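# Place the two closest-weight pistons in the tray

## Task

Of the five pistons, find the pair whose weights are nearest to each other and set both inside the steel parts tray. None of the remaining three may touch the tray or hang over its edge. The tray must end up lying flat on the bench. Everything has to stay in place on its own, without the robot holding it. Finish by opening the grippers and moving the arms away.

## Robot and tools

Robot: two arms, left_arm and right_arm, mounted on opposite sides of a table. Each ends in a parallel gripper whose fingers point along the gripper's own +x axis and close along its y axis. The reported hand point sits between the finger pads, about 3 to 4 cm short of the fingertips.

World frame (used in every result): origin at the table centre, +z up, table surface at z = +0.020 m. left_arm's base is on the +y side. The names left and right do not refer to image sides. Positions are in metres and orientations are wxyz quaternions. Reported hand positions can be a little off, especially with the arm stretched out.

execute_actions, argument actions: a list with zero or one item. An empty list just returns the current state and includes pictures. An item {"rows": [...], "steps": n} runs a motion of 8 to 15 control steps, each 1/30 s (15 if steps is omitted). An item {"steps": n} without rows is a pause of up to 300 steps, counted from the previous result. The optional pictures flag (true/false) requests camera images.

Row layout (shared by execute_actions rows and move's target): one flat list of 14 numbers, each in [-1, 1]. The first seven are for left_arm: dx, dy, dz, rx, ry, rz, opening. The next seven are the same for right_arm. All 14 are required even if only one arm moves. dx to rz are an offset, not a pose. They are expressed in that gripper's own axes and measured from the gripper pose in the most recent result that showed it. When no such result exists yet in the scene, and for the second or later call within one reply, they are measured from where the arm is when the action starts. Every row in a list refers to that same base, not to the row before it. Scale: 1.0 equals 0.6 m of translation or 180 degrees of rotation. rx, ry and rz together form a single rotation vector. Opening is absolute: +1 is fully open (0.088 m), and empty fingers close fully at about -0.80. Closing from fully open takes at least 0.5 s. If there are fewer rows than steps, the last row repeats. Sending all-zero offsets pulls the arm back to its base pose; it does not mean wait. An arm that should stay still should get zeros, or the offset back to where it belongs, along with its intended opening.

move, arguments target and speed: target is one 14-number row as above, with offsets and an absolute opening. Both grippers travel in straight lines, finish together, and take 0.5 to 10 s, cutting off at 10 s. speed is in m/s, from 0.002 to 0.5 (default 0.25); the rotation rate is limited to twice that value in rad/s. Paths ignore obstacles and the other arm, and the gripper can lag behind, drift off the line, or overshoot the speed. Faster motion and targets set deeper past a contact give harder impacts and pushes. The result includes a move: line with the outcome (done, off_target, moving, held, fault) and limits (paced means the pose was clipped; held means safety checks blocked steps, after which the arm may jump ahead quickly), plus each gripper's remaining distance to its target. Pictures are included.

wait, argument seconds (0 to 10): lets the simulation run without sending new commands.

zoom_image, arguments camera (cam_head_left, cam_head_right, cam_left_wrist, cam_right_wrist) and region [x0, y0, x1, y1] in pixels, with the origin at the top-left and at most 504 by 504. Returns an enlarged view of that camera's latest image. All cameras are 504x504, and calibration data is provided for turning pixels into world positions.

finished_scene, argument scene: the number of the current scene.

Control details: at each step the commanded pose is limited to 70 mm and 16 degrees from the measured pose, and position takes priority over orientation. A distant target may therefore need several calls. The last 8 steps of an action are held back and run after the result is returned, while the next reply is being written. Joint friction can leave the gripper short or slightly tilted, so check the pose after each motion. A "pose unreachable" line or the HELD marks mean part of a command was changed or blocked.

Gripping: grip_measured uses the same scale as opening. To hold something, command about 0.07 below the measured value; a smaller gap gives a lighter grip. While squeezing, readings look up to about 0.061 narrower than the actual gap. Parts thinner than about 3 mm get less force. grip_effort_n is motor effort in N (negative means closing) and is only approximate. Joint torque and external torque lines help reveal contacts and held weight, which is useful for comparing piston weights by lifting each piston and reading the load.

Things to avoid: dropping parts, knocking anything off the table (this fails the task), hitting or pushing hard against parts or between the two arms, and exceeding joint load limits (waist 16.6, shoulder 20.6, elbow 20.5, wrist pitch 5.42, wrist yaw 5.4, wrist roll 5.07 N m, counting the held weight), which stops that arm for 10 s. Holding a load for a long time heats the motors: warnings begin at 50 °C and the arm halts at 95 °C. Expect small tugs on held parts or nudges to loose objects. When done, release, back away, and confirm that everything stays put.

Each tool is called after ">>>" as name(argument=value, ...) on one line, values as JSON.

## Session

>>> execute_actions(actions=[])

Scene clock: 0.00 s of 12600.00 s.
left_arm: end_effector_position=(-0.0037, +0.1675, +0.3600) grip_measured=+0.846 grip_effort_n=n/a end_effector_quat_wxyz=(+0.366, +0.237, -0.390, -0.811) end_effector_velocity=(-0.001, +0.001, -0.001) end_effector_angular_velocity=(+0.007, +0.005, +0.001) | right_arm: end_effector_position=(-0.3728, -0.2085, +0.1271) grip_measured=+0.832 grip_effort_n=n/a end_effector_quat_wxyz=(+0.516, +0.369, +0.677, -0.372) end_effector_velocity=(-0.002, +0.002, +0.002) end_effector_angular_velocity=(+0.007, +0.012, +0.006)
Joint positions: left_arm=[0.818 0.774 0.553 0.05  0.944 1.083 0.08 ] | right_arm=[ 0.937  2.046  1.36  -0.677 -0.095 -2.988  0.08 ]
Joint velocities: left_arm=[-0.007 -0.007 -0.002 -0.007 -0.007 -0.007 -0.   ] | right_arm=[-0.002 -0.002  0.002  0.007 -0.007 -0.007 -0.   ]
Joint torques (N m, as the arm reports them, + toward a larger angle): no reading
External joint torques (N m, as the arm's controller estimates them; a push from outside toward a larger angle lowers the number): no reading
Motor temperatures (°C, as the motors report them): left_arm=[23 25 27 27 27 25] | right_arm=[26 25 24 26 23 26]
Heat: left arm: hottest elbow 27 °C (+0.0 °C/min); right arm: hottest waist 26 °C (+0.0 °C/min).
Hand target (left_arm): -0.004, +0.167, +0.360; -0.366, -0.237, +0.390, +0.811
Hand target (right_arm): -0.373, -0.208, +0.127; +0.516, +0.369, +0.677, -0.372

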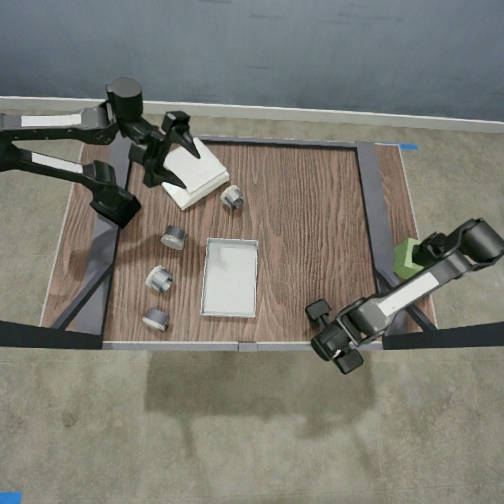

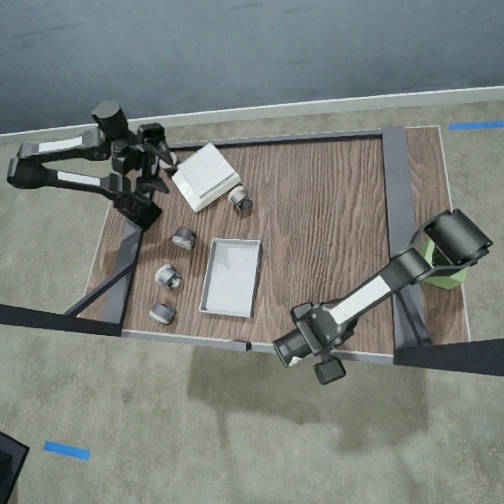

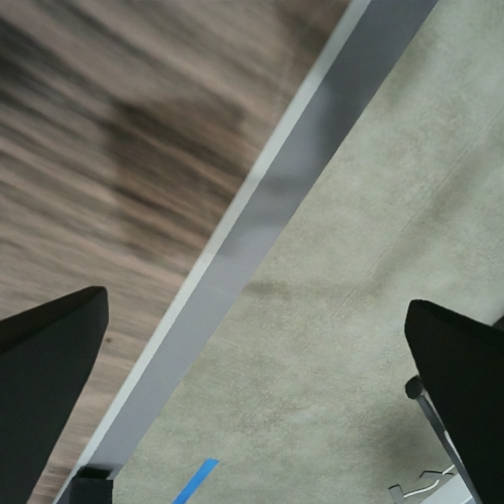

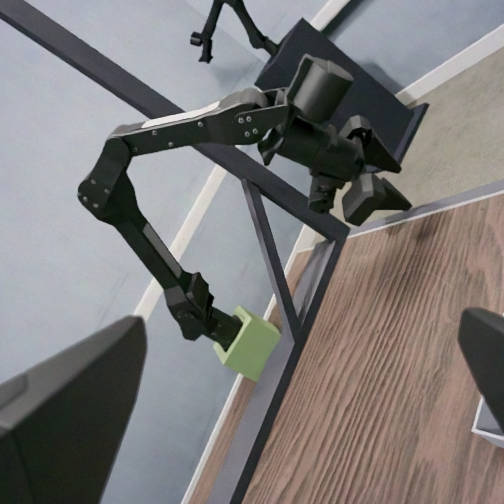

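>>> zoom_image(camera="cam_head_right", region=[110,110,290,340])

>>> zoom_image(camera="cam_head_left", region=[90,110,290,350])

>>> zoom_image(camera="cam_left_wrist", region=[0,0,504,504])

Region (110, 110, 290, 340) of cam_head_right's 504x504 image, scaled by 2.191, with more detail than that image has; it fills the left 394 columns of this view, and the rest is white.

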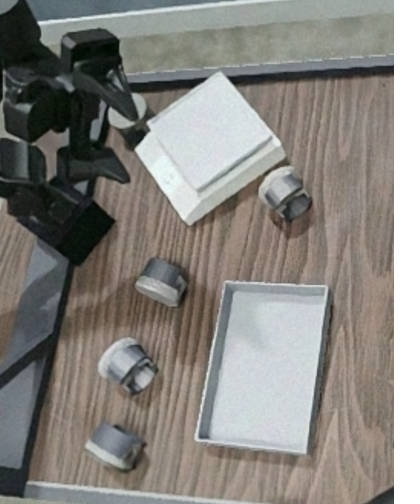

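Region (90, 110, 290, 350) of cam_head_left's 504x504 image, scaled by 2.100, with more detail than that image has.

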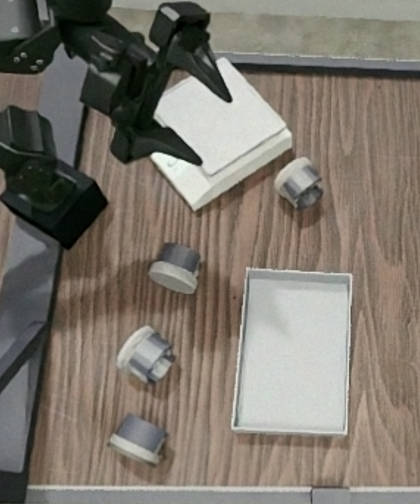

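Region (0, 0, 504, 504) of cam_left_wrist's 504x504 image, scaled by 1.000.

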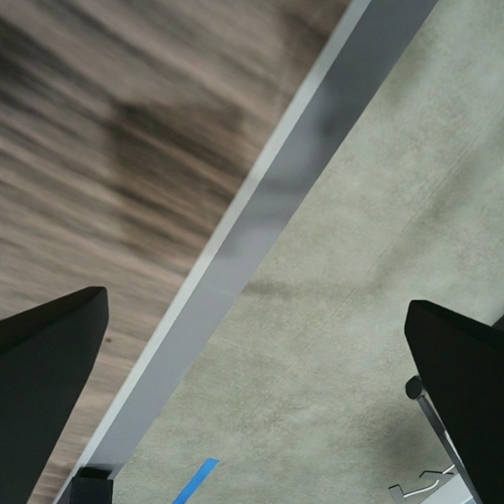

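>>> move(target=[-0.012,-0.30,-0.045,0.038,0.247,-0.399,1,0,0,0,0,0,0,0.83], speed=0.4)

Scene clock: 3.97 s of 12600.00 s.
left_arm: end_effector_position=(-0.0544, +0.2397, +0.1991) grip_measured=+1.000 grip_effort_n=15.6 end_effector_quat_wxyz=(-0.070, +0.702, -0.068, -0.706) end_effector_velocity=(+0.001, +0.004, -0.001) end_effector_angular_velocity=(+0.020, -0.019, -0.020) | right_arm: end_effector_position=(-0.3728, -0.2085, +0.1271) grip_measured=+0.832 grip_effort_n=-13.3 end_effector_quat_wxyz=(+0.516, +0.369, +0.677, -0.372) end_effector_velocity=(+0.001, -0.002, +0.000) end_effector_angular_velocity=(-0.012, +0.003, -0.008)
Joint positions: left_arm=[ 0.048  1.364  0.972 -1.178  0.007  1.275  0.088] | right_arm=[ 0.937  2.046  1.36  -0.677 -0.095 -2.988  0.08 ]
Joint velocities: left_arm=[-0.012  0.007  0.002 -0.022 -0.007  0.007  0.   ] | right_arm=[-0.002 -0.002 -0.002 -0.007 -0.007  0.007 -0.   ]
Joint torques (N m, as the arm reports them, + toward a larger angle): left_arm=[-0.42 -2.76  5.17 -0.2   0.02 -0.14] | right_arm=[ 0.03 -7.48  5.92  0.41 -0.06  0.02]
External joint torques (N m, as the arm's controller estimates them; a push from outside toward a larger angle lowers the number): left_arm=[-0.41  1.3  -0.41 -0.5  -0.04 -0.14] | right_arm=[ 0.02  1.45  0.45 -0.16  0.01  0.01]
Motor temperatures (°C, as the motors report them): left_arm=[23 25 28 27 27 25] | right_arm=[26 26 24 26 23 26]
Heat: left arm: hottest elbow 28 °C (+0.0 °C/min); right arm: hottest waist 26 °C (+0.0 °C/min).
Hand target (left_arm): -0.056, +0.238, +0.200; -0.070, +0.703, -0.068, -0.705
Hand target (right_arm): -0.373, -0.208, +0.127; +0.516, +0.369, +0.677, -0.372
Off the commanded pose (left_arm): 0.002 m, 1 deg.
Off the commanded pose (right_arm): 0.000 m, 0 deg.
Kept back: nothing.
move: done
camera_calibration (this result's frames):
cam_left_wrist: T_world_to_cam=[[0.220229, 0.975331, -0.015093, -0.203353], [0.917351, -0.201827, 0.343124, 0.058295], [0.331613, -0.0894113, -0.939169, 0.302628], [0, 0, 0, 1]] pos_world=[-0.109048, 0.237161, 0.261147]

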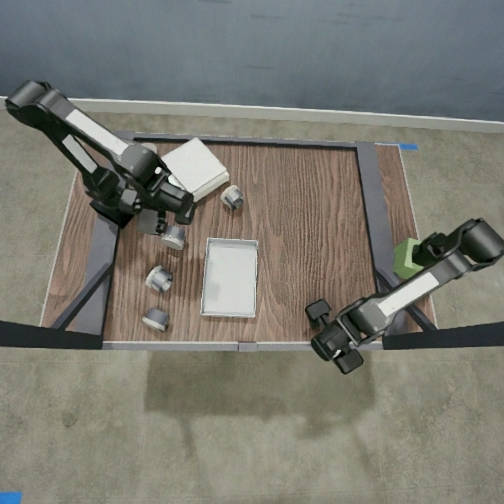

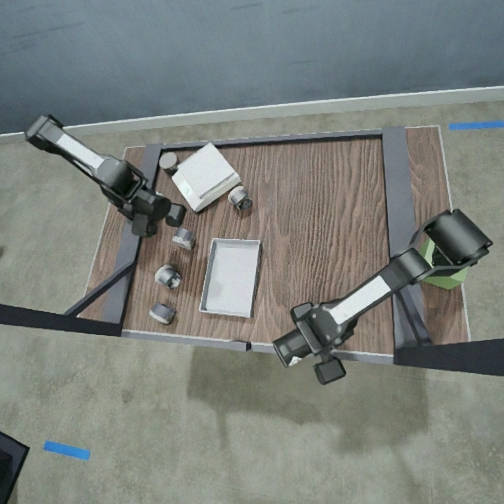

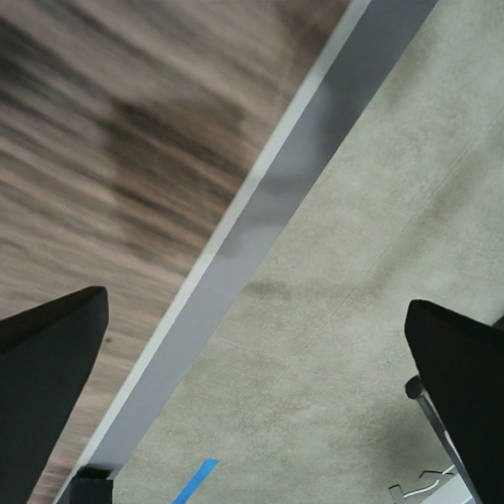

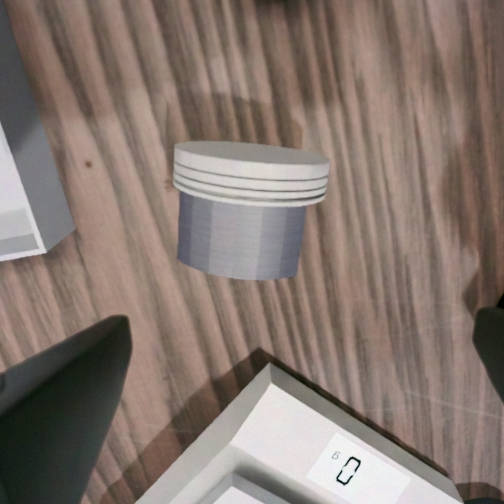

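>>> move(target=[0.13,0.035,-0.02,0,0,0,1,0,0,0,0,0,0,0.83])

Scene clock: 5.67 s of 12600.00 s.
left_arm: end_effector_position=(-0.0485, +0.2156, +0.1246) grip_measured=+1.000 grip_effort_n=15.6 end_effector_quat_wxyz=(-0.065, +0.700, -0.072, -0.707) end_effector_velocity=(-0.003, -0.003, -0.001) end_effector_angular_velocity=(-0.013, +0.014, +0.005) | right_arm: end_effector_position=(-0.3728, -0.2085, +0.1271) grip_measured=+0.832 grip_effort_n=-14.2 end_effector_quat_wxyz=(+0.516, +0.369, +0.677, -0.372) end_effector_velocity=(-0.003, -0.007, +0.001) end_effector_angular_velocity=(-0.025, +0.025, +0.017)
Joint positions: left_arm=[ 0.118  1.528  0.8   -0.831  0.006  1.345  0.088] | right_arm=[ 0.937  2.046  1.36  -0.677 -0.095 -2.988  0.08 ]
Joint velocities: left_arm=[-0.002  0.002 -0.002  0.022  0.007 -0.007  0.   ] | right_arm=[ 0.002 -0.007 -0.007 -0.007 -0.037 -0.007 -0.   ]
Joint torques (N m, as the arm reports them, + toward a larger angle): left_arm=[ 0.18 -3.23  2.65  0.15  0.09  0.12] | right_arm=[ 0.01 -7.46  5.92  0.42 -0.05  0.03]
External joint torques (N m, as the arm's controller estimates them; a push from outside toward a larger angle lowers the number): left_arm=[ 0.19  1.56 -2.49 -0.19  0.03  0.12] | right_arm=[-0.07  1.42  0.49 -0.15  0.03  0.02]
Motor temperatures (°C, as the motors report them): left_arm=[23 25 28 27 27 25] | right_arm=[26 26 24 26 23 26]
Heat: left arm: hottest elbow 28 °C (+10.6 °C/min); right arm: hottest waist 26 °C (+0.0 °C/min).
Hand target (left_arm): -0.047, +0.218, +0.121; -0.070, +0.702, -0.068, -0.706
Hand target (right_arm): -0.373, -0.208, +0.127; +0.516, +0.369, +0.677, -0.372
Off the commanded pose (left_arm): 0.004 m, 1 deg.
Off the commanded pose (right_arm): 0.000 m, 0 deg.
Kept back: nothing.
move: done
camera_calibration (this result's frames):
cam_left_wrist: T_world_to_cam=[[0.219759, 0.975172, -0.0272906, -0.180794], [0.918909, -0.197525, 0.341452, 0.0729532], [0.327584, -0.100115, -0.939503, 0.230673], [0, 0, 0, 1]] pos_world=[-0.102871, 0.213809, 0.186874]

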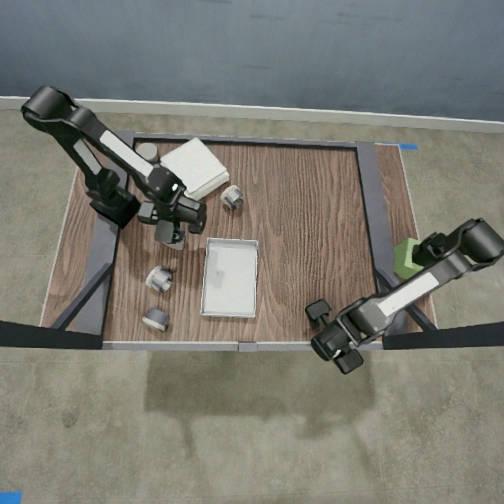

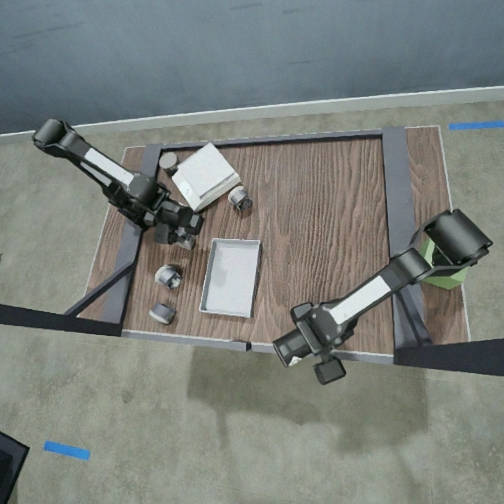

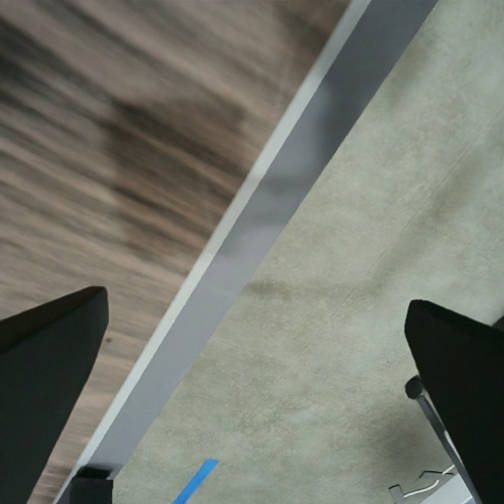

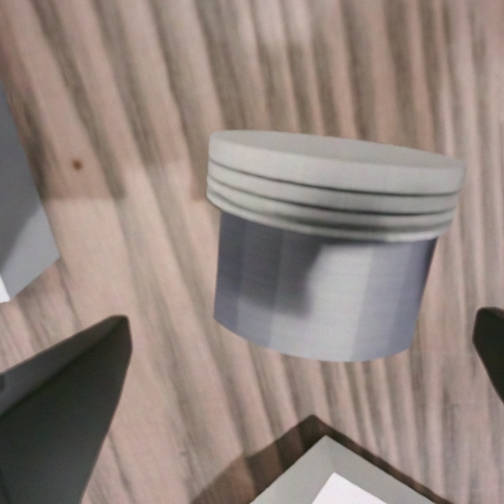

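>>> move(target=[0.07,-0.01,0,0,0,0,1,0,0,0,0,0,0,0.83], speed=0.1)

Scene clock: 7.27 s of 12600.00 s.
left_arm: end_effector_position=(-0.0483, +0.2183, +0.0861) grip_measured=+1.000 grip_effort_n=15.6 end_effector_quat_wxyz=(-0.061, +0.699, -0.076, -0.708) end_effector_velocity=(+0.003, +0.004, -0.002) end_effector_angular_velocity=(+0.013, -0.014, +0.010) | right_arm: end_effector_position=(-0.3728, -0.2085, +0.1271) grip_measured=+0.832 grip_effort_n=-13.7 end_effector_quat_wxyz=(+0.516, +0.369, +0.677, -0.372) end_effector_velocity=(-0.002, -0.001, -0.001) end_effector_angular_velocity=(-0.009, +0.018, +0.009)
Joint positions: left_arm=[ 0.114  1.603  0.693 -0.636  0.006  1.342  0.088] | right_arm=[ 0.937  2.046  1.36  -0.677 -0.095 -2.988  0.08 ]
Joint velocities: left_arm=[ 0.002  0.002 -0.007 -0.007 -0.007 -0.007  0.   ] | right_arm=[-0.002  0.002 -0.002  0.007 -0.022 -0.007 -0.   ]
Joint torques (N m, as the arm reports them, + toward a larger angle): left_arm=[-0.37 -3.17  2.38  0.2   0.08 -0.11] | right_arm=[ 0.02 -7.45  5.91  0.41 -0.05  0.03]
External joint torques (N m, as the arm's controller estimates them; a push from outside toward a larger angle lowers the number): left_arm=[-0.41  1.66 -2.18 -0.13  0.02 -0.11] | right_arm=[ 0.    1.4   0.48 -0.16  0.01  0.02]
Motor temperatures (°C, as the motors report them): left_arm=[23 25 28 27 27 25] | right_arm=[26 27 25 26 23 26]
Heat: left arm: hottest elbow 28 °C (+8.3 °C/min); right arm: hottest shoulder 27 °C (+8.3 °C/min).
Hand target (left_arm): -0.048, +0.222, +0.083; -0.065, +0.700, -0.072, -0.707
Hand target (right_arm): -0.373, -0.208, +0.127; +0.516, +0.369, +0.677, -0.372
Off the commanded pose (left_arm): 0.005 m, 1 deg.
Off the commanded pose (right_arm): 0.000 m, 0 deg.
Kept back: nothing.
move: done
camera_calibration (this result's frames):
cam_left_wrist: T_world_to_cam=[[0.219958, 0.974706, -0.0395879, -0.183354], [0.920606, -0.193985, 0.338901, 0.0859269], [0.32265, -0.110989, -0.939989, 0.196914], [0, 0, 0, 1]] pos_world=[-0.102309, 0.21724, 0.148718]

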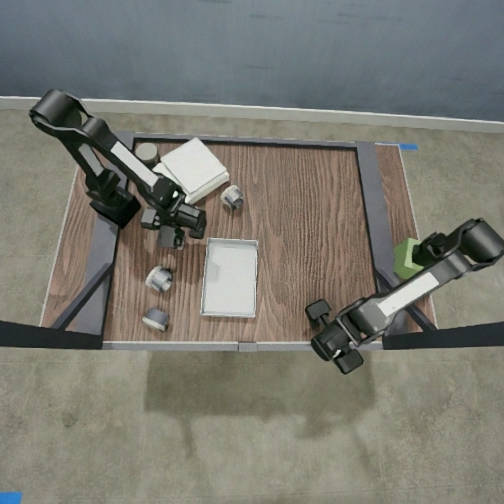

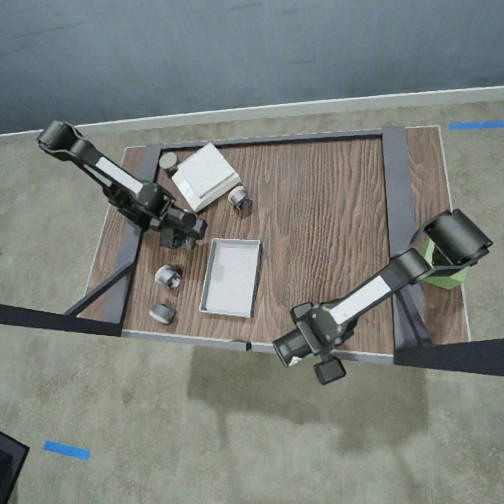

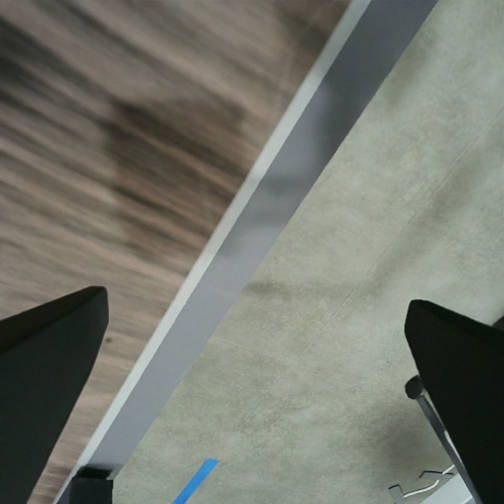

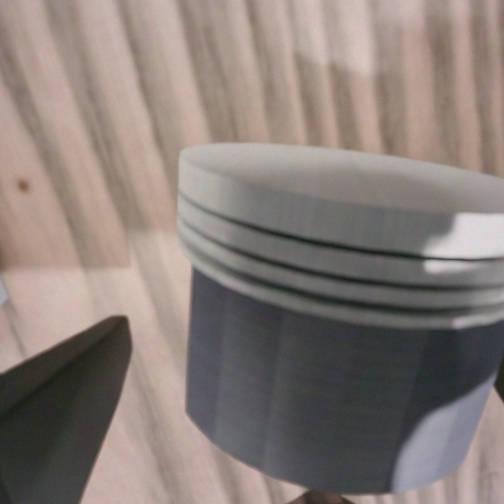

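>>> move(target=[0.036,-0.018,0,0,0,0,1,0,0,0,0,0,0,0.83], speed=0.06)

>>> move(target=[0,0,0,0,0,0,0.2,0,0,0,0,0,0,0.83])

Scene clock: 8.37 s of 12600.00 s.
left_arm: end_effector_position=(-0.0474, +0.2253, +0.0675) grip_measured=+1.000 grip_effort_n=15.6 end_effector_quat_wxyz=(-0.058, +0.697, -0.081, -0.710) end_effector_velocity=(+0.002, +0.005, -0.003) end_effector_angular_velocity=(+0.017, -0.015, +0.015) | right_arm: end_effector_position=(-0.3728, -0.2085, +0.1271) grip_measured=+0.832 grip_effort_n=-13.7 end_effector_quat_wxyz=(+0.516, +0.369, +0.677, -0.372) end_effector_velocity=(+0.002, -0.003, -0.001) end_effector_angular_velocity=(-0.010, -0.004, +0.020)
Joint positions: left_arm=[ 0.105  1.629  0.621 -0.527  0.006  1.333  0.088] | right_arm=[ 0.937  2.046  1.36  -0.677 -0.095 -2.988  0.08 ]
Joint velocities: left_arm=[-0.007  0.007 -0.007 -0.007 -0.007 -0.022  0.   ] | right_arm=[-0.002 -0.002 -0.007 -0.007 -0.007 -0.022 -0.   ]
Joint torques (N m, as the arm reports them, + toward a larger angle): left_arm=[-0.59 -3.17  2.37  0.2   0.07 -0.14] | right_arm=[ 0.02 -7.46  5.9   0.41 -0.06  0.03]
External joint torques (N m, as the arm's controller estimates them; a push from outside toward a larger angle lowers the number): left_arm=[-0.57  1.47 -1.82 -0.15  0.01 -0.14] | right_arm=[ 0.03  1.34  0.55 -0.13  0.    0.03]
Motor temperatures (°C, as the motors report them): left_arm=[23 25 28 27 27 25] | right_arm=[26 27 25 26 23 26]
Heat: left arm: hottest elbow 28 °C (+7.2 °C/min); right arm: hottest shoulder 27 °C (+7.2 °C/min).
Hand target (left_arm): -0.047, +0.229, +0.064; -0.061, +0.699, -0.077, -0.708
Hand target (right_arm): -0.373, -0.208, +0.127; +0.516, +0.369, +0.677, -0.372
Off the commanded pose (left_arm): 0.005 m, 1 deg.
Off the commanded pose (right_arm): 0.000 m, 0 deg.
Kept back: nothing.
move: done
camera_calibration (this result's frames):
cam_left_wrist: T_world_to_cam=[[0.220464, 0.974039, -0.051422, -0.190093], [0.922243, -0.190995, 0.336137, 0.0923617], [0.317589, -0.12153, -0.940408, 0.182072], [0, 0, 0, 1]] pos_world=[-0.101095, 0.224926, 0.130401]

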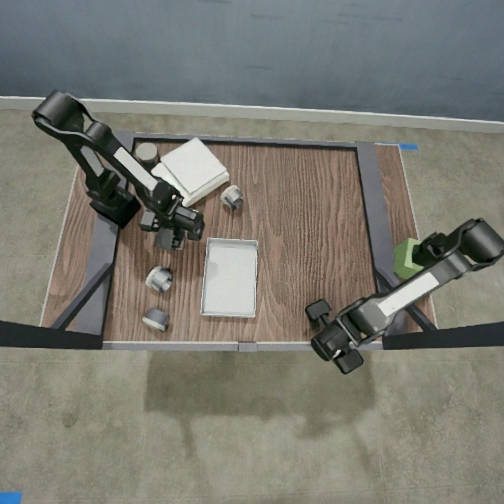

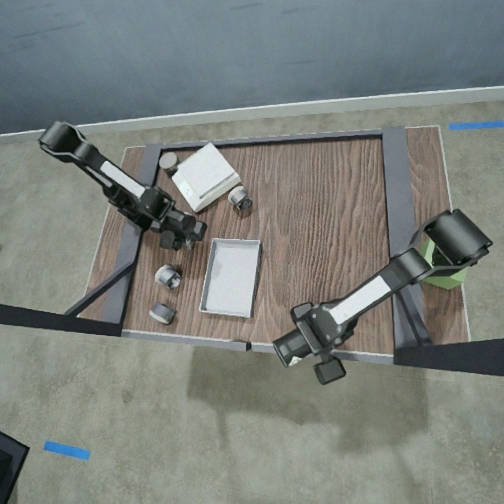

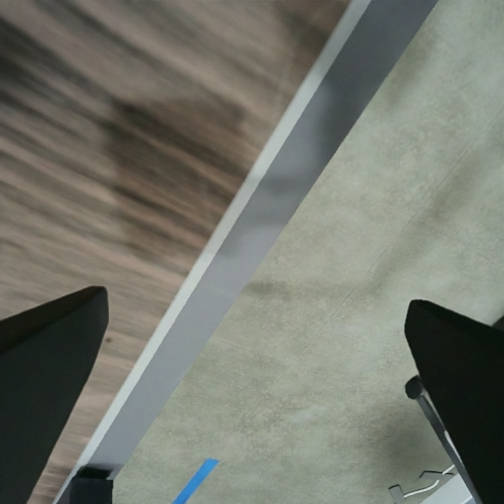

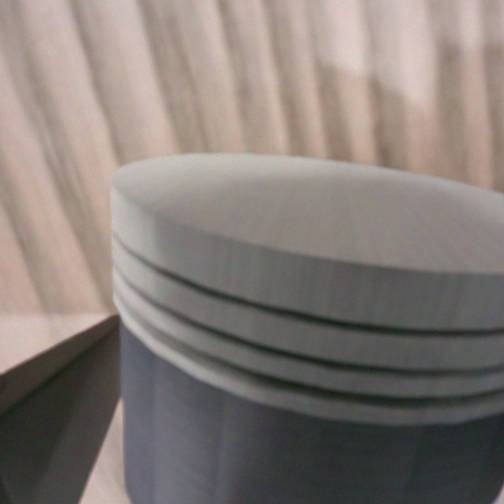

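Scene clock: 8.87 s of 12600.00 s.
left_arm: end_effector_position=(-0.0473, +0.2253, +0.0675) grip_measured=+0.292 grip_effort_n=-83.5 end_effector_quat_wxyz=(-0.058, +0.697, -0.081, -0.710) end_effector_velocity=(+0.000, -0.001, +0.000) end_effector_angular_velocity=(-0.009, -0.003, +0.020) | right_arm: end_effector_position=(-0.3728, -0.2085, +0.1271) grip_measured=+0.832 grip_effort_n=-14.2 end_effector_quat_wxyz=(+0.516, +0.369, +0.677, -0.372) end_effector_velocity=(-0.001, -0.003, +0.002) end_effector_angular_velocity=(-0.016, +0.017, -0.005)
Joint positions: left_arm=[ 0.105  1.629  0.621 -0.527  0.006  1.333  0.053] | right_arm=[ 0.937  2.046  1.36  -0.677 -0.095 -2.988  0.08 ]
Joint velocities: left_arm=[-0.002 -0.002 -0.002  0.007 -0.007 -0.022  0.   ] | right_arm=[-0.002 -0.007 -0.002 -0.007 -0.022  0.007 -0.   ]
Joint torques (N m, as the arm reports them, + toward a larger angle): left_arm=[-0.05 -3.88  3.    0.05  0.09 -0.01] | right_arm=[ 0.01 -7.45  5.9   0.42 -0.06  0.03]
External joint torques (N m, as the arm's controller estimates them; a push from outside toward a larger angle lowers the number): left_arm=[-0.05  0.83 -1.31 -0.33  0.03  0.  ] | right_arm=[-0.01  1.46  0.46 -0.14  0.01  0.02]
Motor temperatures (°C, as the motors report them): left_arm=[23 25 28 27 27 25] | right_arm=[26 27 25 26 23 26]
Heat: left arm: hottest elbow 28 °C (+6.8 °C/min); right arm: hottest shoulder 27 °C (+6.8 °C/min).
Hand target (left_arm): -0.047, +0.225, +0.068; -0.058, +0.697, -0.081, -0.710
Hand target (right_arm): -0.373, -0.208, +0.127; +0.516, +0.369, +0.677, -0.372
Off the commanded pose (left_arm): 0.000 m, 0 deg.
Off the commanded pose (right_arm): 0.000 m, 0 deg.
Kept back: nothing.
move: done
camera_calibration (this result's frames):
cam_left_wrist: T_world_to_cam=[[0.220472, 0.974056, -0.0510494, -0.190204], [0.92219, -0.191112, 0.336218, 0.0923631], [0.317739, -0.121204, -0.940399, 0.182001], [0, 0, 0, 1]] pos_world=[-0.10107, 0.22498, 0.13039]

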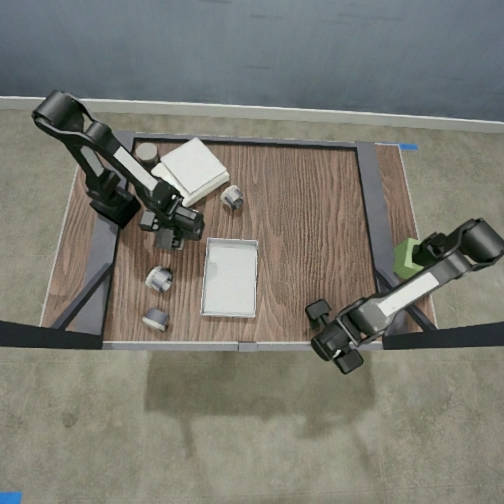

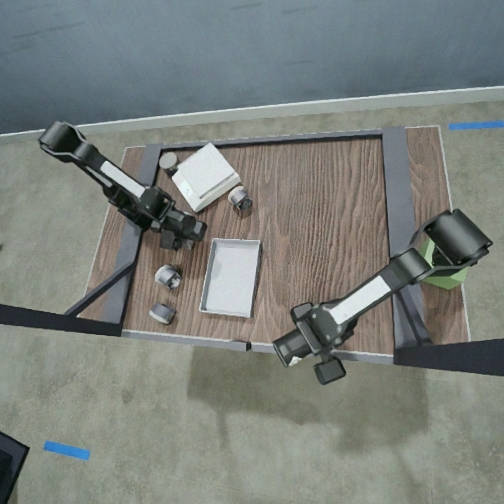

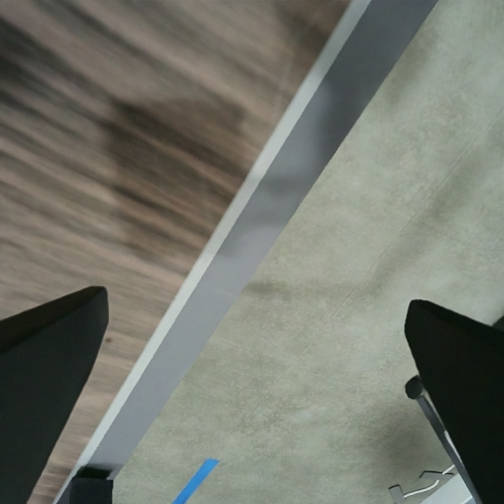

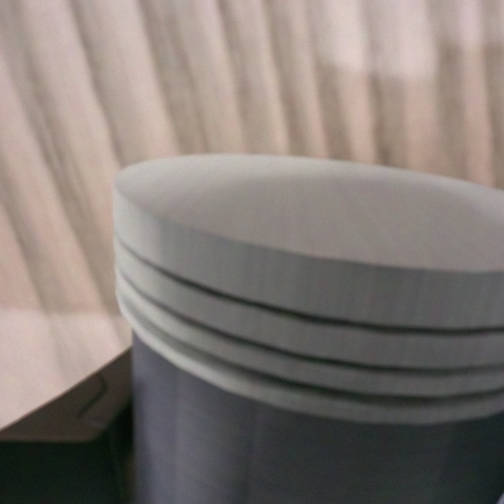

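>>> move(target=[-0.23,0,0,0,0,-0.016,0.2,0,0,0,0,0,0,0.83])

>>> move(target=[0,-0.022,-0.415,0,0,0,0.2,0,0,0,0,0,0,0.83])

Scene clock: 10.53 s of 12600.00 s.
left_arm: end_effector_position=(-0.0438, +0.2310, +0.2005) grip_measured=+0.292 grip_effort_n=-83.5 end_effector_quat_wxyz=(-0.080, +0.702, -0.058, -0.705) end_effector_velocity=(-0.003, +0.001, +0.002) end_effector_angular_velocity=(+0.001, +0.007, +0.000) | right_arm: end_effector_position=(-0.3728, -0.2085, +0.1271) grip_measured=+0.832 grip_effort_n=-13.7 end_effector_quat_wxyz=(+0.516, +0.369, +0.677, -0.372) end_effector_velocity=(-0.001, -0.003, +0.000) end_effector_angular_velocity=(-0.017, +0.013, +0.009)
Joint positions: left_arm=[ 0.114  1.4    1.006 -1.205  0.014  1.342  0.053] | right_arm=[ 0.937  2.046  1.36  -0.677 -0.095 -2.988  0.08 ]
Joint velocities: left_arm=[-0.007 -0.002  0.007 -0.007  0.007 -0.007 -0.   ] | right_arm=[-0.002 -0.002 -0.002 -0.007 -0.022 -0.007 -0.   ]
Joint torques (N m, as the arm reports them, + toward a larger angle): left_arm=[ 0.29 -4.07  5.33 -0.26  0.23  0.09] | right_arm=[ 0.02 -7.47  5.91  0.41 -0.06  0.02]
External joint torques (N m, as the arm's controller estimates them; a push from outside toward a larger angle lowers the number): left_arm=[ 0.31  0.17 -0.2  -0.51  0.16  0.09] | right_arm=[ 0.07  1.35  0.47 -0.17  0.    0.01]
Motor temperatures (°C, as the motors report them): left_arm=[23 25 28 27 27 25] | right_arm=[26 27 25 26 23 26]
Heat: left arm: hottest elbow 28 °C (+5.7 °C/min); right arm: hottest shoulder 27 °C (+5.7 °C/min).
Hand target (left_arm): -0.045, +0.229, +0.205; -0.075, +0.699, -0.063, -0.708
Hand target (right_arm): -0.373, -0.208, +0.127; +0.516, +0.369, +0.677, -0.372
Off the commanded pose (left_arm): 0.005 m, 1 deg.
Off the commanded pose (right_arm): 0.000 m, 0 deg.
Kept back: nothing.
move: done
camera_calibration (this result's frames):
cam_left_wrist: T_world_to_cam=[[0.220875, 0.975208, 0.0135752, -0.202942], [0.915567, -0.212123, 0.341674, 0.048976], [0.336083, -0.0630382, -0.93972, 0.293861], [0, 0, 0, 1]] pos_world=[-0.0987778, 0.226824, 0.262168]

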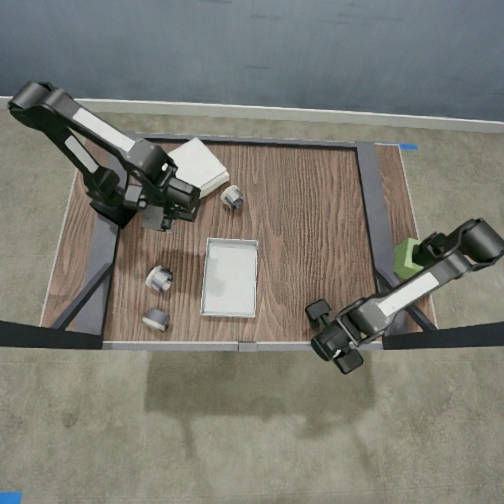

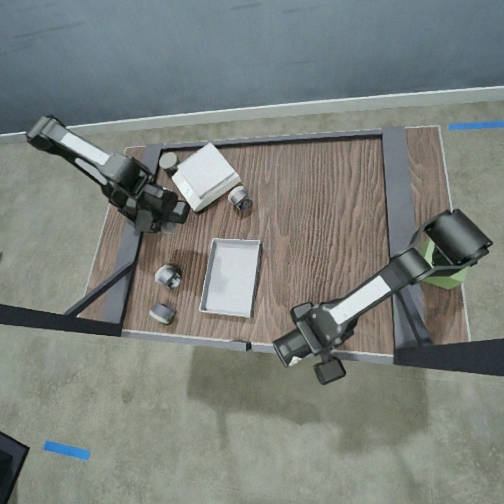

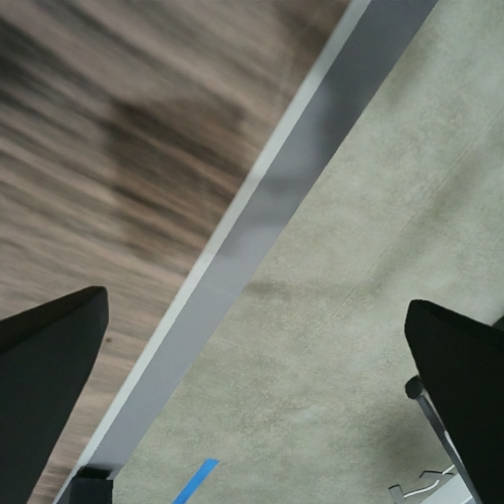

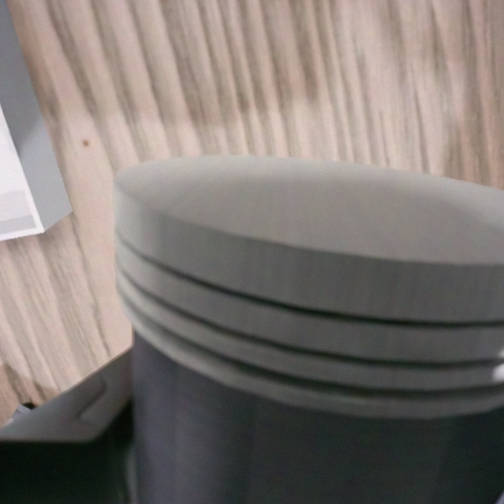

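Scene clock: 12.20 s of 12600.00 s.
left_arm: end_effector_position=(+0.2018, +0.1986, +0.1978) grip_measured=+0.279 grip_effort_n=-83.5 end_effector_quat_wxyz=(-0.082, +0.703, -0.055, -0.704) end_effector_velocity=(-0.003, +0.005, +0.000) end_effector_angular_velocity=(+0.022, +0.006, +0.005) | right_arm: end_effector_position=(-0.3728, -0.2085, +0.1271) grip_measured=+0.832 grip_effort_n=-13.7 end_effector_quat_wxyz=(+0.516, +0.369, +0.677, -0.372) end_effector_velocity=(+0.004, -0.006, -0.002) end_effector_angular_velocity=(-0.017, -0.022, +0.008)
Joint positions: left_arm=[ 1.115  1.629  1.21  -1.182 -0.023  2.342  0.053] | right_arm=[ 0.937  2.046  1.36  -0.677 -0.095 -2.988  0.08 ]
Joint velocities: left_arm=[-0.002 -0.002 -0.002 -0.022 -0.007 -0.007 -0.   ] | right_arm=[ 0.002 -0.002 -0.007 -0.022  0.007 -0.007 -0.   ]
Joint torques (N m, as the arm reports them, + toward a larger angle): left_arm=[ 0.27 -4.62  5.23 -0.33  0.16  0.1 ] | right_arm=[ 0.01 -7.48  5.92  0.41 -0.06  0.03]
External joint torques (N m, as the arm's controller estimates them; a push from outside toward a larger angle lowers the number): left_arm=[ 0.3   1.23 -0.18 -0.51  0.12  0.1 ] | right_arm=[-0.04  1.32  0.58 -0.13  0.01  0.02]
Motor temperatures (°C, as the motors report them): left_arm=[23 26 28 27 27 25] | right_arm=[26 27 25 26 23 26]
Heat: left arm: hottest elbow 28 °C (+4.9 °C/min); right arm: hottest shoulder 27 °C (+4.9 °C/min).
Hand target (left_arm): +0.204, +0.197, +0.199; -0.081, +0.703, -0.057, -0.704
Hand target (right_arm): -0.373, -0.208, +0.127; +0.516, +0.369, +0.677, -0.372
Off the commanded pose (left_arm): 0.003 m, 0 deg.
Off the commanded pose (right_arm): 0.000 m, 0 deg.
Kept back: nothing.
move: done
camera_calibration (this result's frames):
cam_left_wrist: T_world_to_cam=[[0.220283, 0.975216, 0.0207115, -0.226795], [0.914256, -0.213821, 0.344116, -0.181778], [0.340016, -0.0568673, -0.938699, 0.204467], [0, 0, 0, 1]] pos_world=[0.146629, 0.193934, 0.259183]

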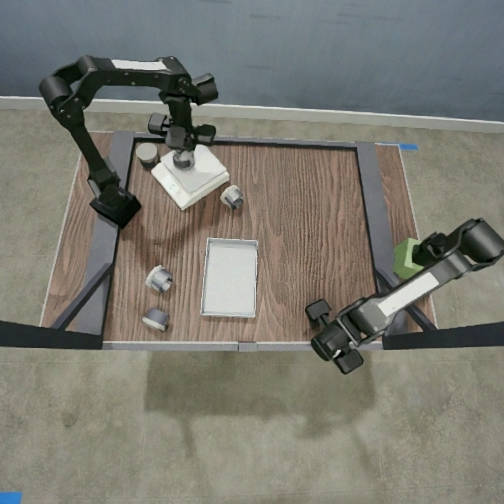

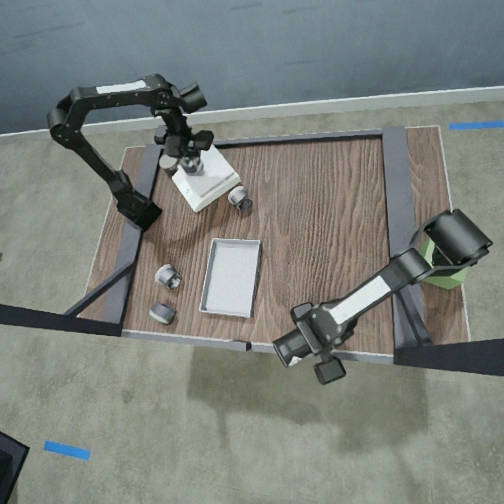

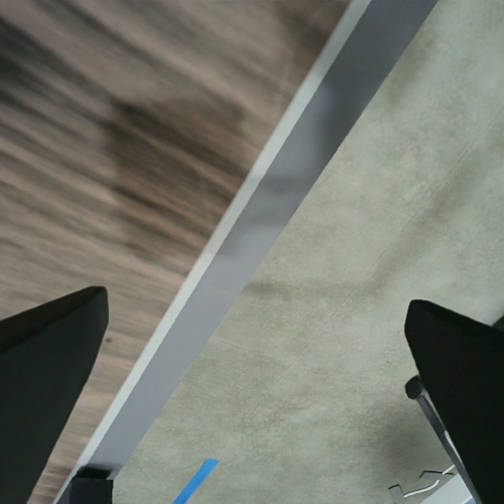

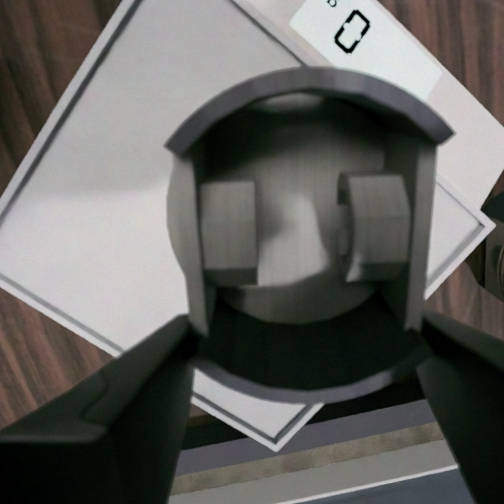

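>>> move(target=[0.045,0.035,-0.01,0,0,0,0.15,0,0,0,0,0,0,0.83], speed=0.04)

>>> zoom_image(camera="cam_head_left", region=[120,100,260,220])

Scene clock: 13.80 s of 12600.00 s.
left_arm: end_effector_position=(+0.2051, +0.1776, +0.1729) grip_measured=+0.279 grip_effort_n=-83.5 end_effector_quat_wxyz=(-0.080, +0.705, -0.058, -0.702) end_effector_velocity=(-0.001, +0.004, -0.002) end_effector_angular_velocity=(+0.026, -0.011, +0.014) | right_arm: end_effector_position=(-0.3728, -0.2085, +0.1271) grip_measured=+0.832 grip_effort_n=-13.3 end_effector_quat_wxyz=(+0.516, +0.369, +0.677, -0.372) end_effector_velocity=(+0.001, -0.002, +0.000) end_effector_angular_velocity=(-0.006, -0.001, +0.020)
Joint positions: left_arm=[ 1.086  1.716  1.205 -1.082 -0.023  2.313  0.053] | right_arm=[ 0.937  2.046  1.36  -0.677 -0.095 -2.988  0.08 ]
Joint velocities: left_arm=[-0.007  0.002 -0.007 -0.007 -0.022 -0.022 -0.   ] | right_arm=[-0.002 -0.002 -0.002 -0.007 -0.007 -0.022 -0.   ]
Joint torques (N m, as the arm reports them, + toward a larger angle): left_arm=[-0.35 -4.73  3.38 -0.03  0.1  -0.09] | right_arm=[ 0.03 -7.46  5.89  0.41 -0.07  0.03]
External joint torques (N m, as the arm's controller estimates them; a push from outside toward a larger angle lowers the number): left_arm=[-0.35  1.64 -1.89 -0.21  0.07 -0.1 ] | right_arm=[ 0.03  1.44  0.46 -0.15  0.    0.02]
Motor temperatures (°C, as the motors report them): left_arm=[23 26 29 27 27 25] | right_arm=[26 28 25 26 23 26]
Heat: left arm: hottest elbow 29 °C (+8.7 °C/min); right arm: hottest shoulder 28 °C (+8.7 °C/min).
Hand target (left_arm): +0.204, +0.178, +0.170; -0.082, +0.703, -0.055, -0.704
Hand target (right_arm): -0.373, -0.208, +0.127; +0.516, +0.369, +0.677, -0.372
Off the commanded pose (left_arm): 0.003 m, 1 deg.
Off the commanded pose (right_arm): 0.000 m, 0 deg.
Kept back: nothing.
move: done
camera_calibration (this result's frames):
cam_left_wrist: T_world_to_cam=[[0.220571, 0.975262, 0.0145607, -0.205552], [0.912395, -0.211584, 0.350382, -0.181836], [0.344795, -0.0639991, -0.936494, 0.178698], [0, 0, 0, 1]] pos_world=[0.149631, 0.17343, 0.234054]

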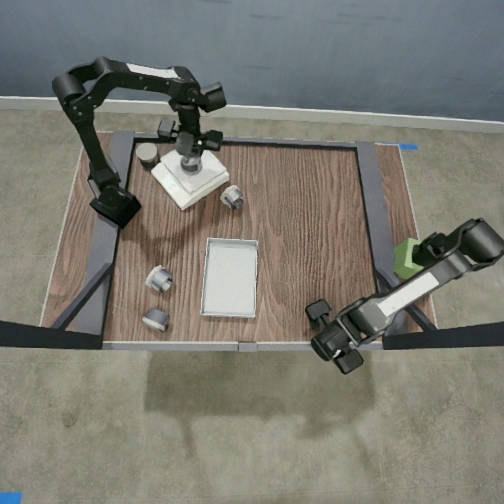

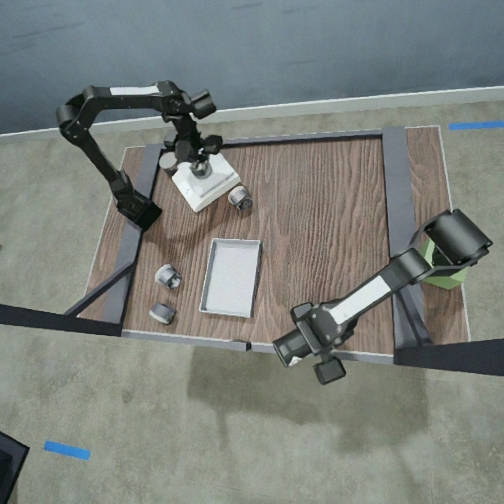

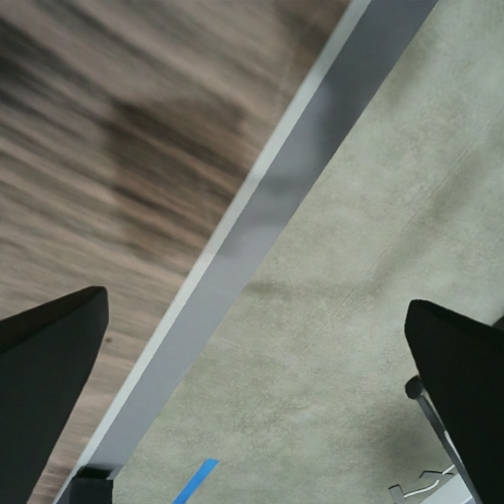

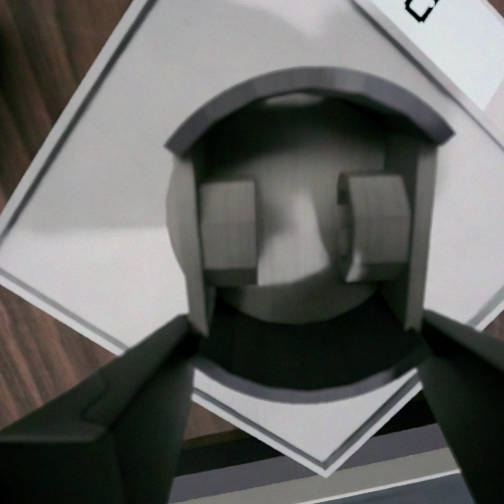

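Region (120, 100, 260, 220) of cam_head_left's 504x504 image, scaled by 3.600, with more detail than that image has; it fills the top 432 rows of this view, and the rest is white.

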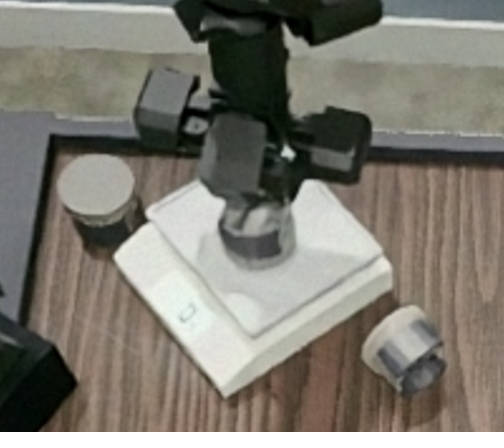

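>>> move(target=[0.04,0,0,0,0,0,0.15,0,0,0,0,0,0,0.83], speed=0.03)

>>> zoom_image(camera="cam_head_left", region=[120,100,260,220])

Scene clock: 15.07 s of 12600.00 s.
left_arm: end_effector_position=(+0.2062, +0.1772, +0.1551) grip_measured=+0.279 grip_effort_n=-83.5 end_effector_quat_wxyz=(-0.076, +0.709, -0.060, -0.699) end_effector_velocity=(-0.001, +0.004, -0.001) end_effector_angular_velocity=(+0.022, -0.013, +0.014) | right_arm: end_effector_position=(-0.3728, -0.2085, +0.1271) grip_measured=+0.832 grip_effort_n=-13.7 end_effector_quat_wxyz=(+0.516, +0.369, +0.677, -0.372) end_effector_velocity=(-0.000, -0.003, +0.000) end_effector_angular_velocity=(-0.009, +0.001, +0.011)
Joint positions: left_arm=[ 1.087  1.73   1.148 -0.998 -0.024  2.313  0.053] | right_arm=[ 0.937  2.046  1.36  -0.677 -0.095 -2.988  0.08 ]
Joint velocities: left_arm=[-0.007 -0.002 -0.007 -0.007 -0.022 -0.022 -0.   ] | right_arm=[ 0.002 -0.002 -0.002 -0.007 -0.007 -0.007  0.   ]
Joint torques (N m, as the arm reports them, + toward a larger angle): left_arm=[-0.07 -4.49  2.94  0.62  0.1   0.05] | right_arm=[ 0.05 -7.47  5.92  0.41 -0.05  0.02]
External joint torques (N m, as the arm's controller estimates them; a push from outside toward a larger angle lowers the number): left_arm=[-0.02  1.99 -2.34  0.39  0.07  0.05] | right_arm=[ 0.    1.38  0.49 -0.16  0.01  0.02]
Motor temperatures (°C, as the motors report them): left_arm=[23 26 29 27 27 25] | right_arm=[26 28 25 26 23 26]
Heat: left arm: hottest elbow 29 °C (+8.0 °C/min); right arm: hottest shoulder 28 °C (+8.0 °C/min).
Hand target (left_arm): +0.205, +0.179, +0.149; -0.080, +0.706, -0.058, -0.702
Hand target (right_arm): -0.373, -0.208, +0.127; +0.516, +0.369, +0.677, -0.372
Off the commanded pose (left_arm): 0.006 m, 1 deg.
Off the commanded pose (right_arm): 0.000 m, 0 deg.
Kept back: nothing.
move: done
camera_calibration (this result's frames):
cam_left_wrist: T_world_to_cam=[[0.219024, 0.975695, 0.00685812, -0.203671], [0.909989, -0.2068, 0.359379, -0.178423], [0.352063, -0.0724717, -0.933167, 0.161162], [0, 0, 0, 1]] pos_world=[0.150233, 0.173503, 0.21591]

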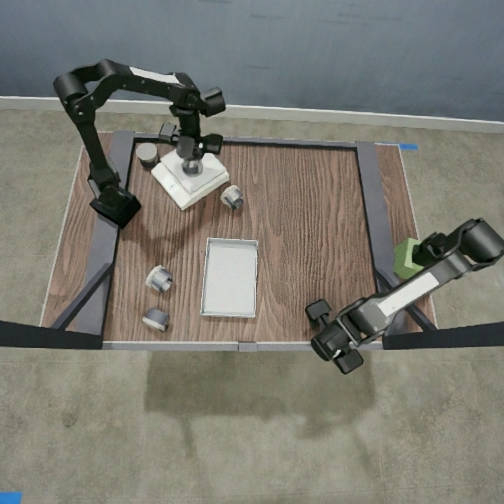

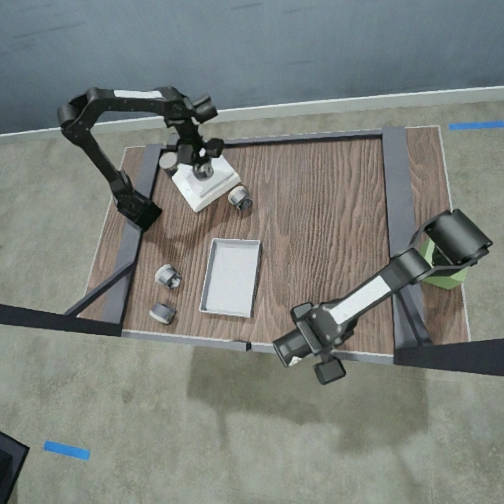

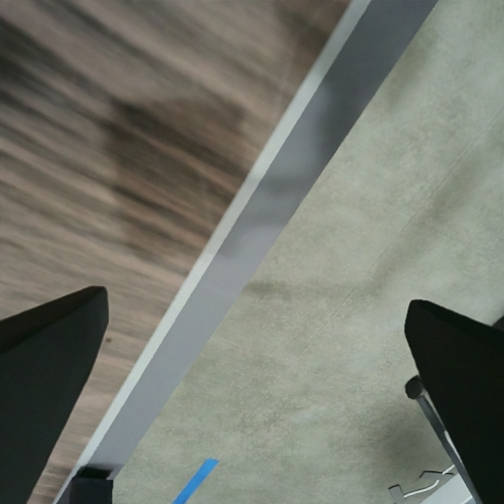

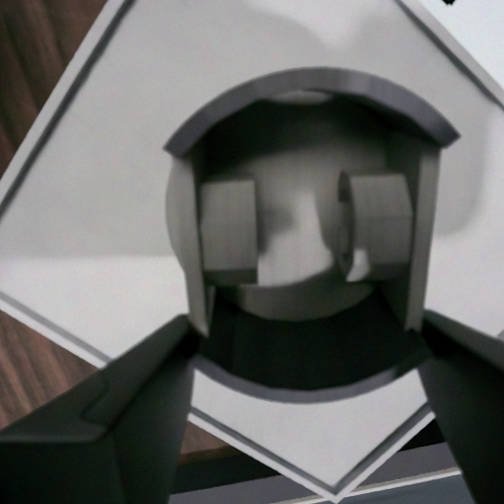

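Region (120, 100, 260, 220) of cam_head_left's 504x504 image, scaled by 3.600, with more detail than that image has; it fills the top 432 rows of this view, and the rest is white.

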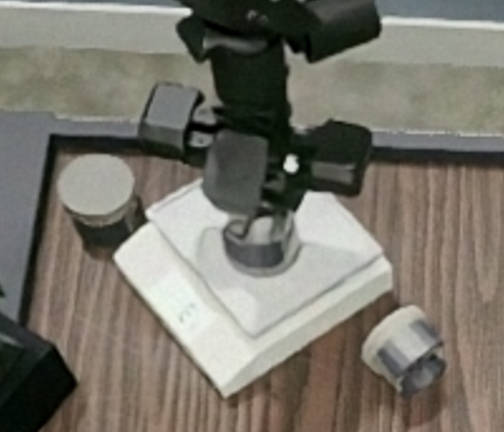

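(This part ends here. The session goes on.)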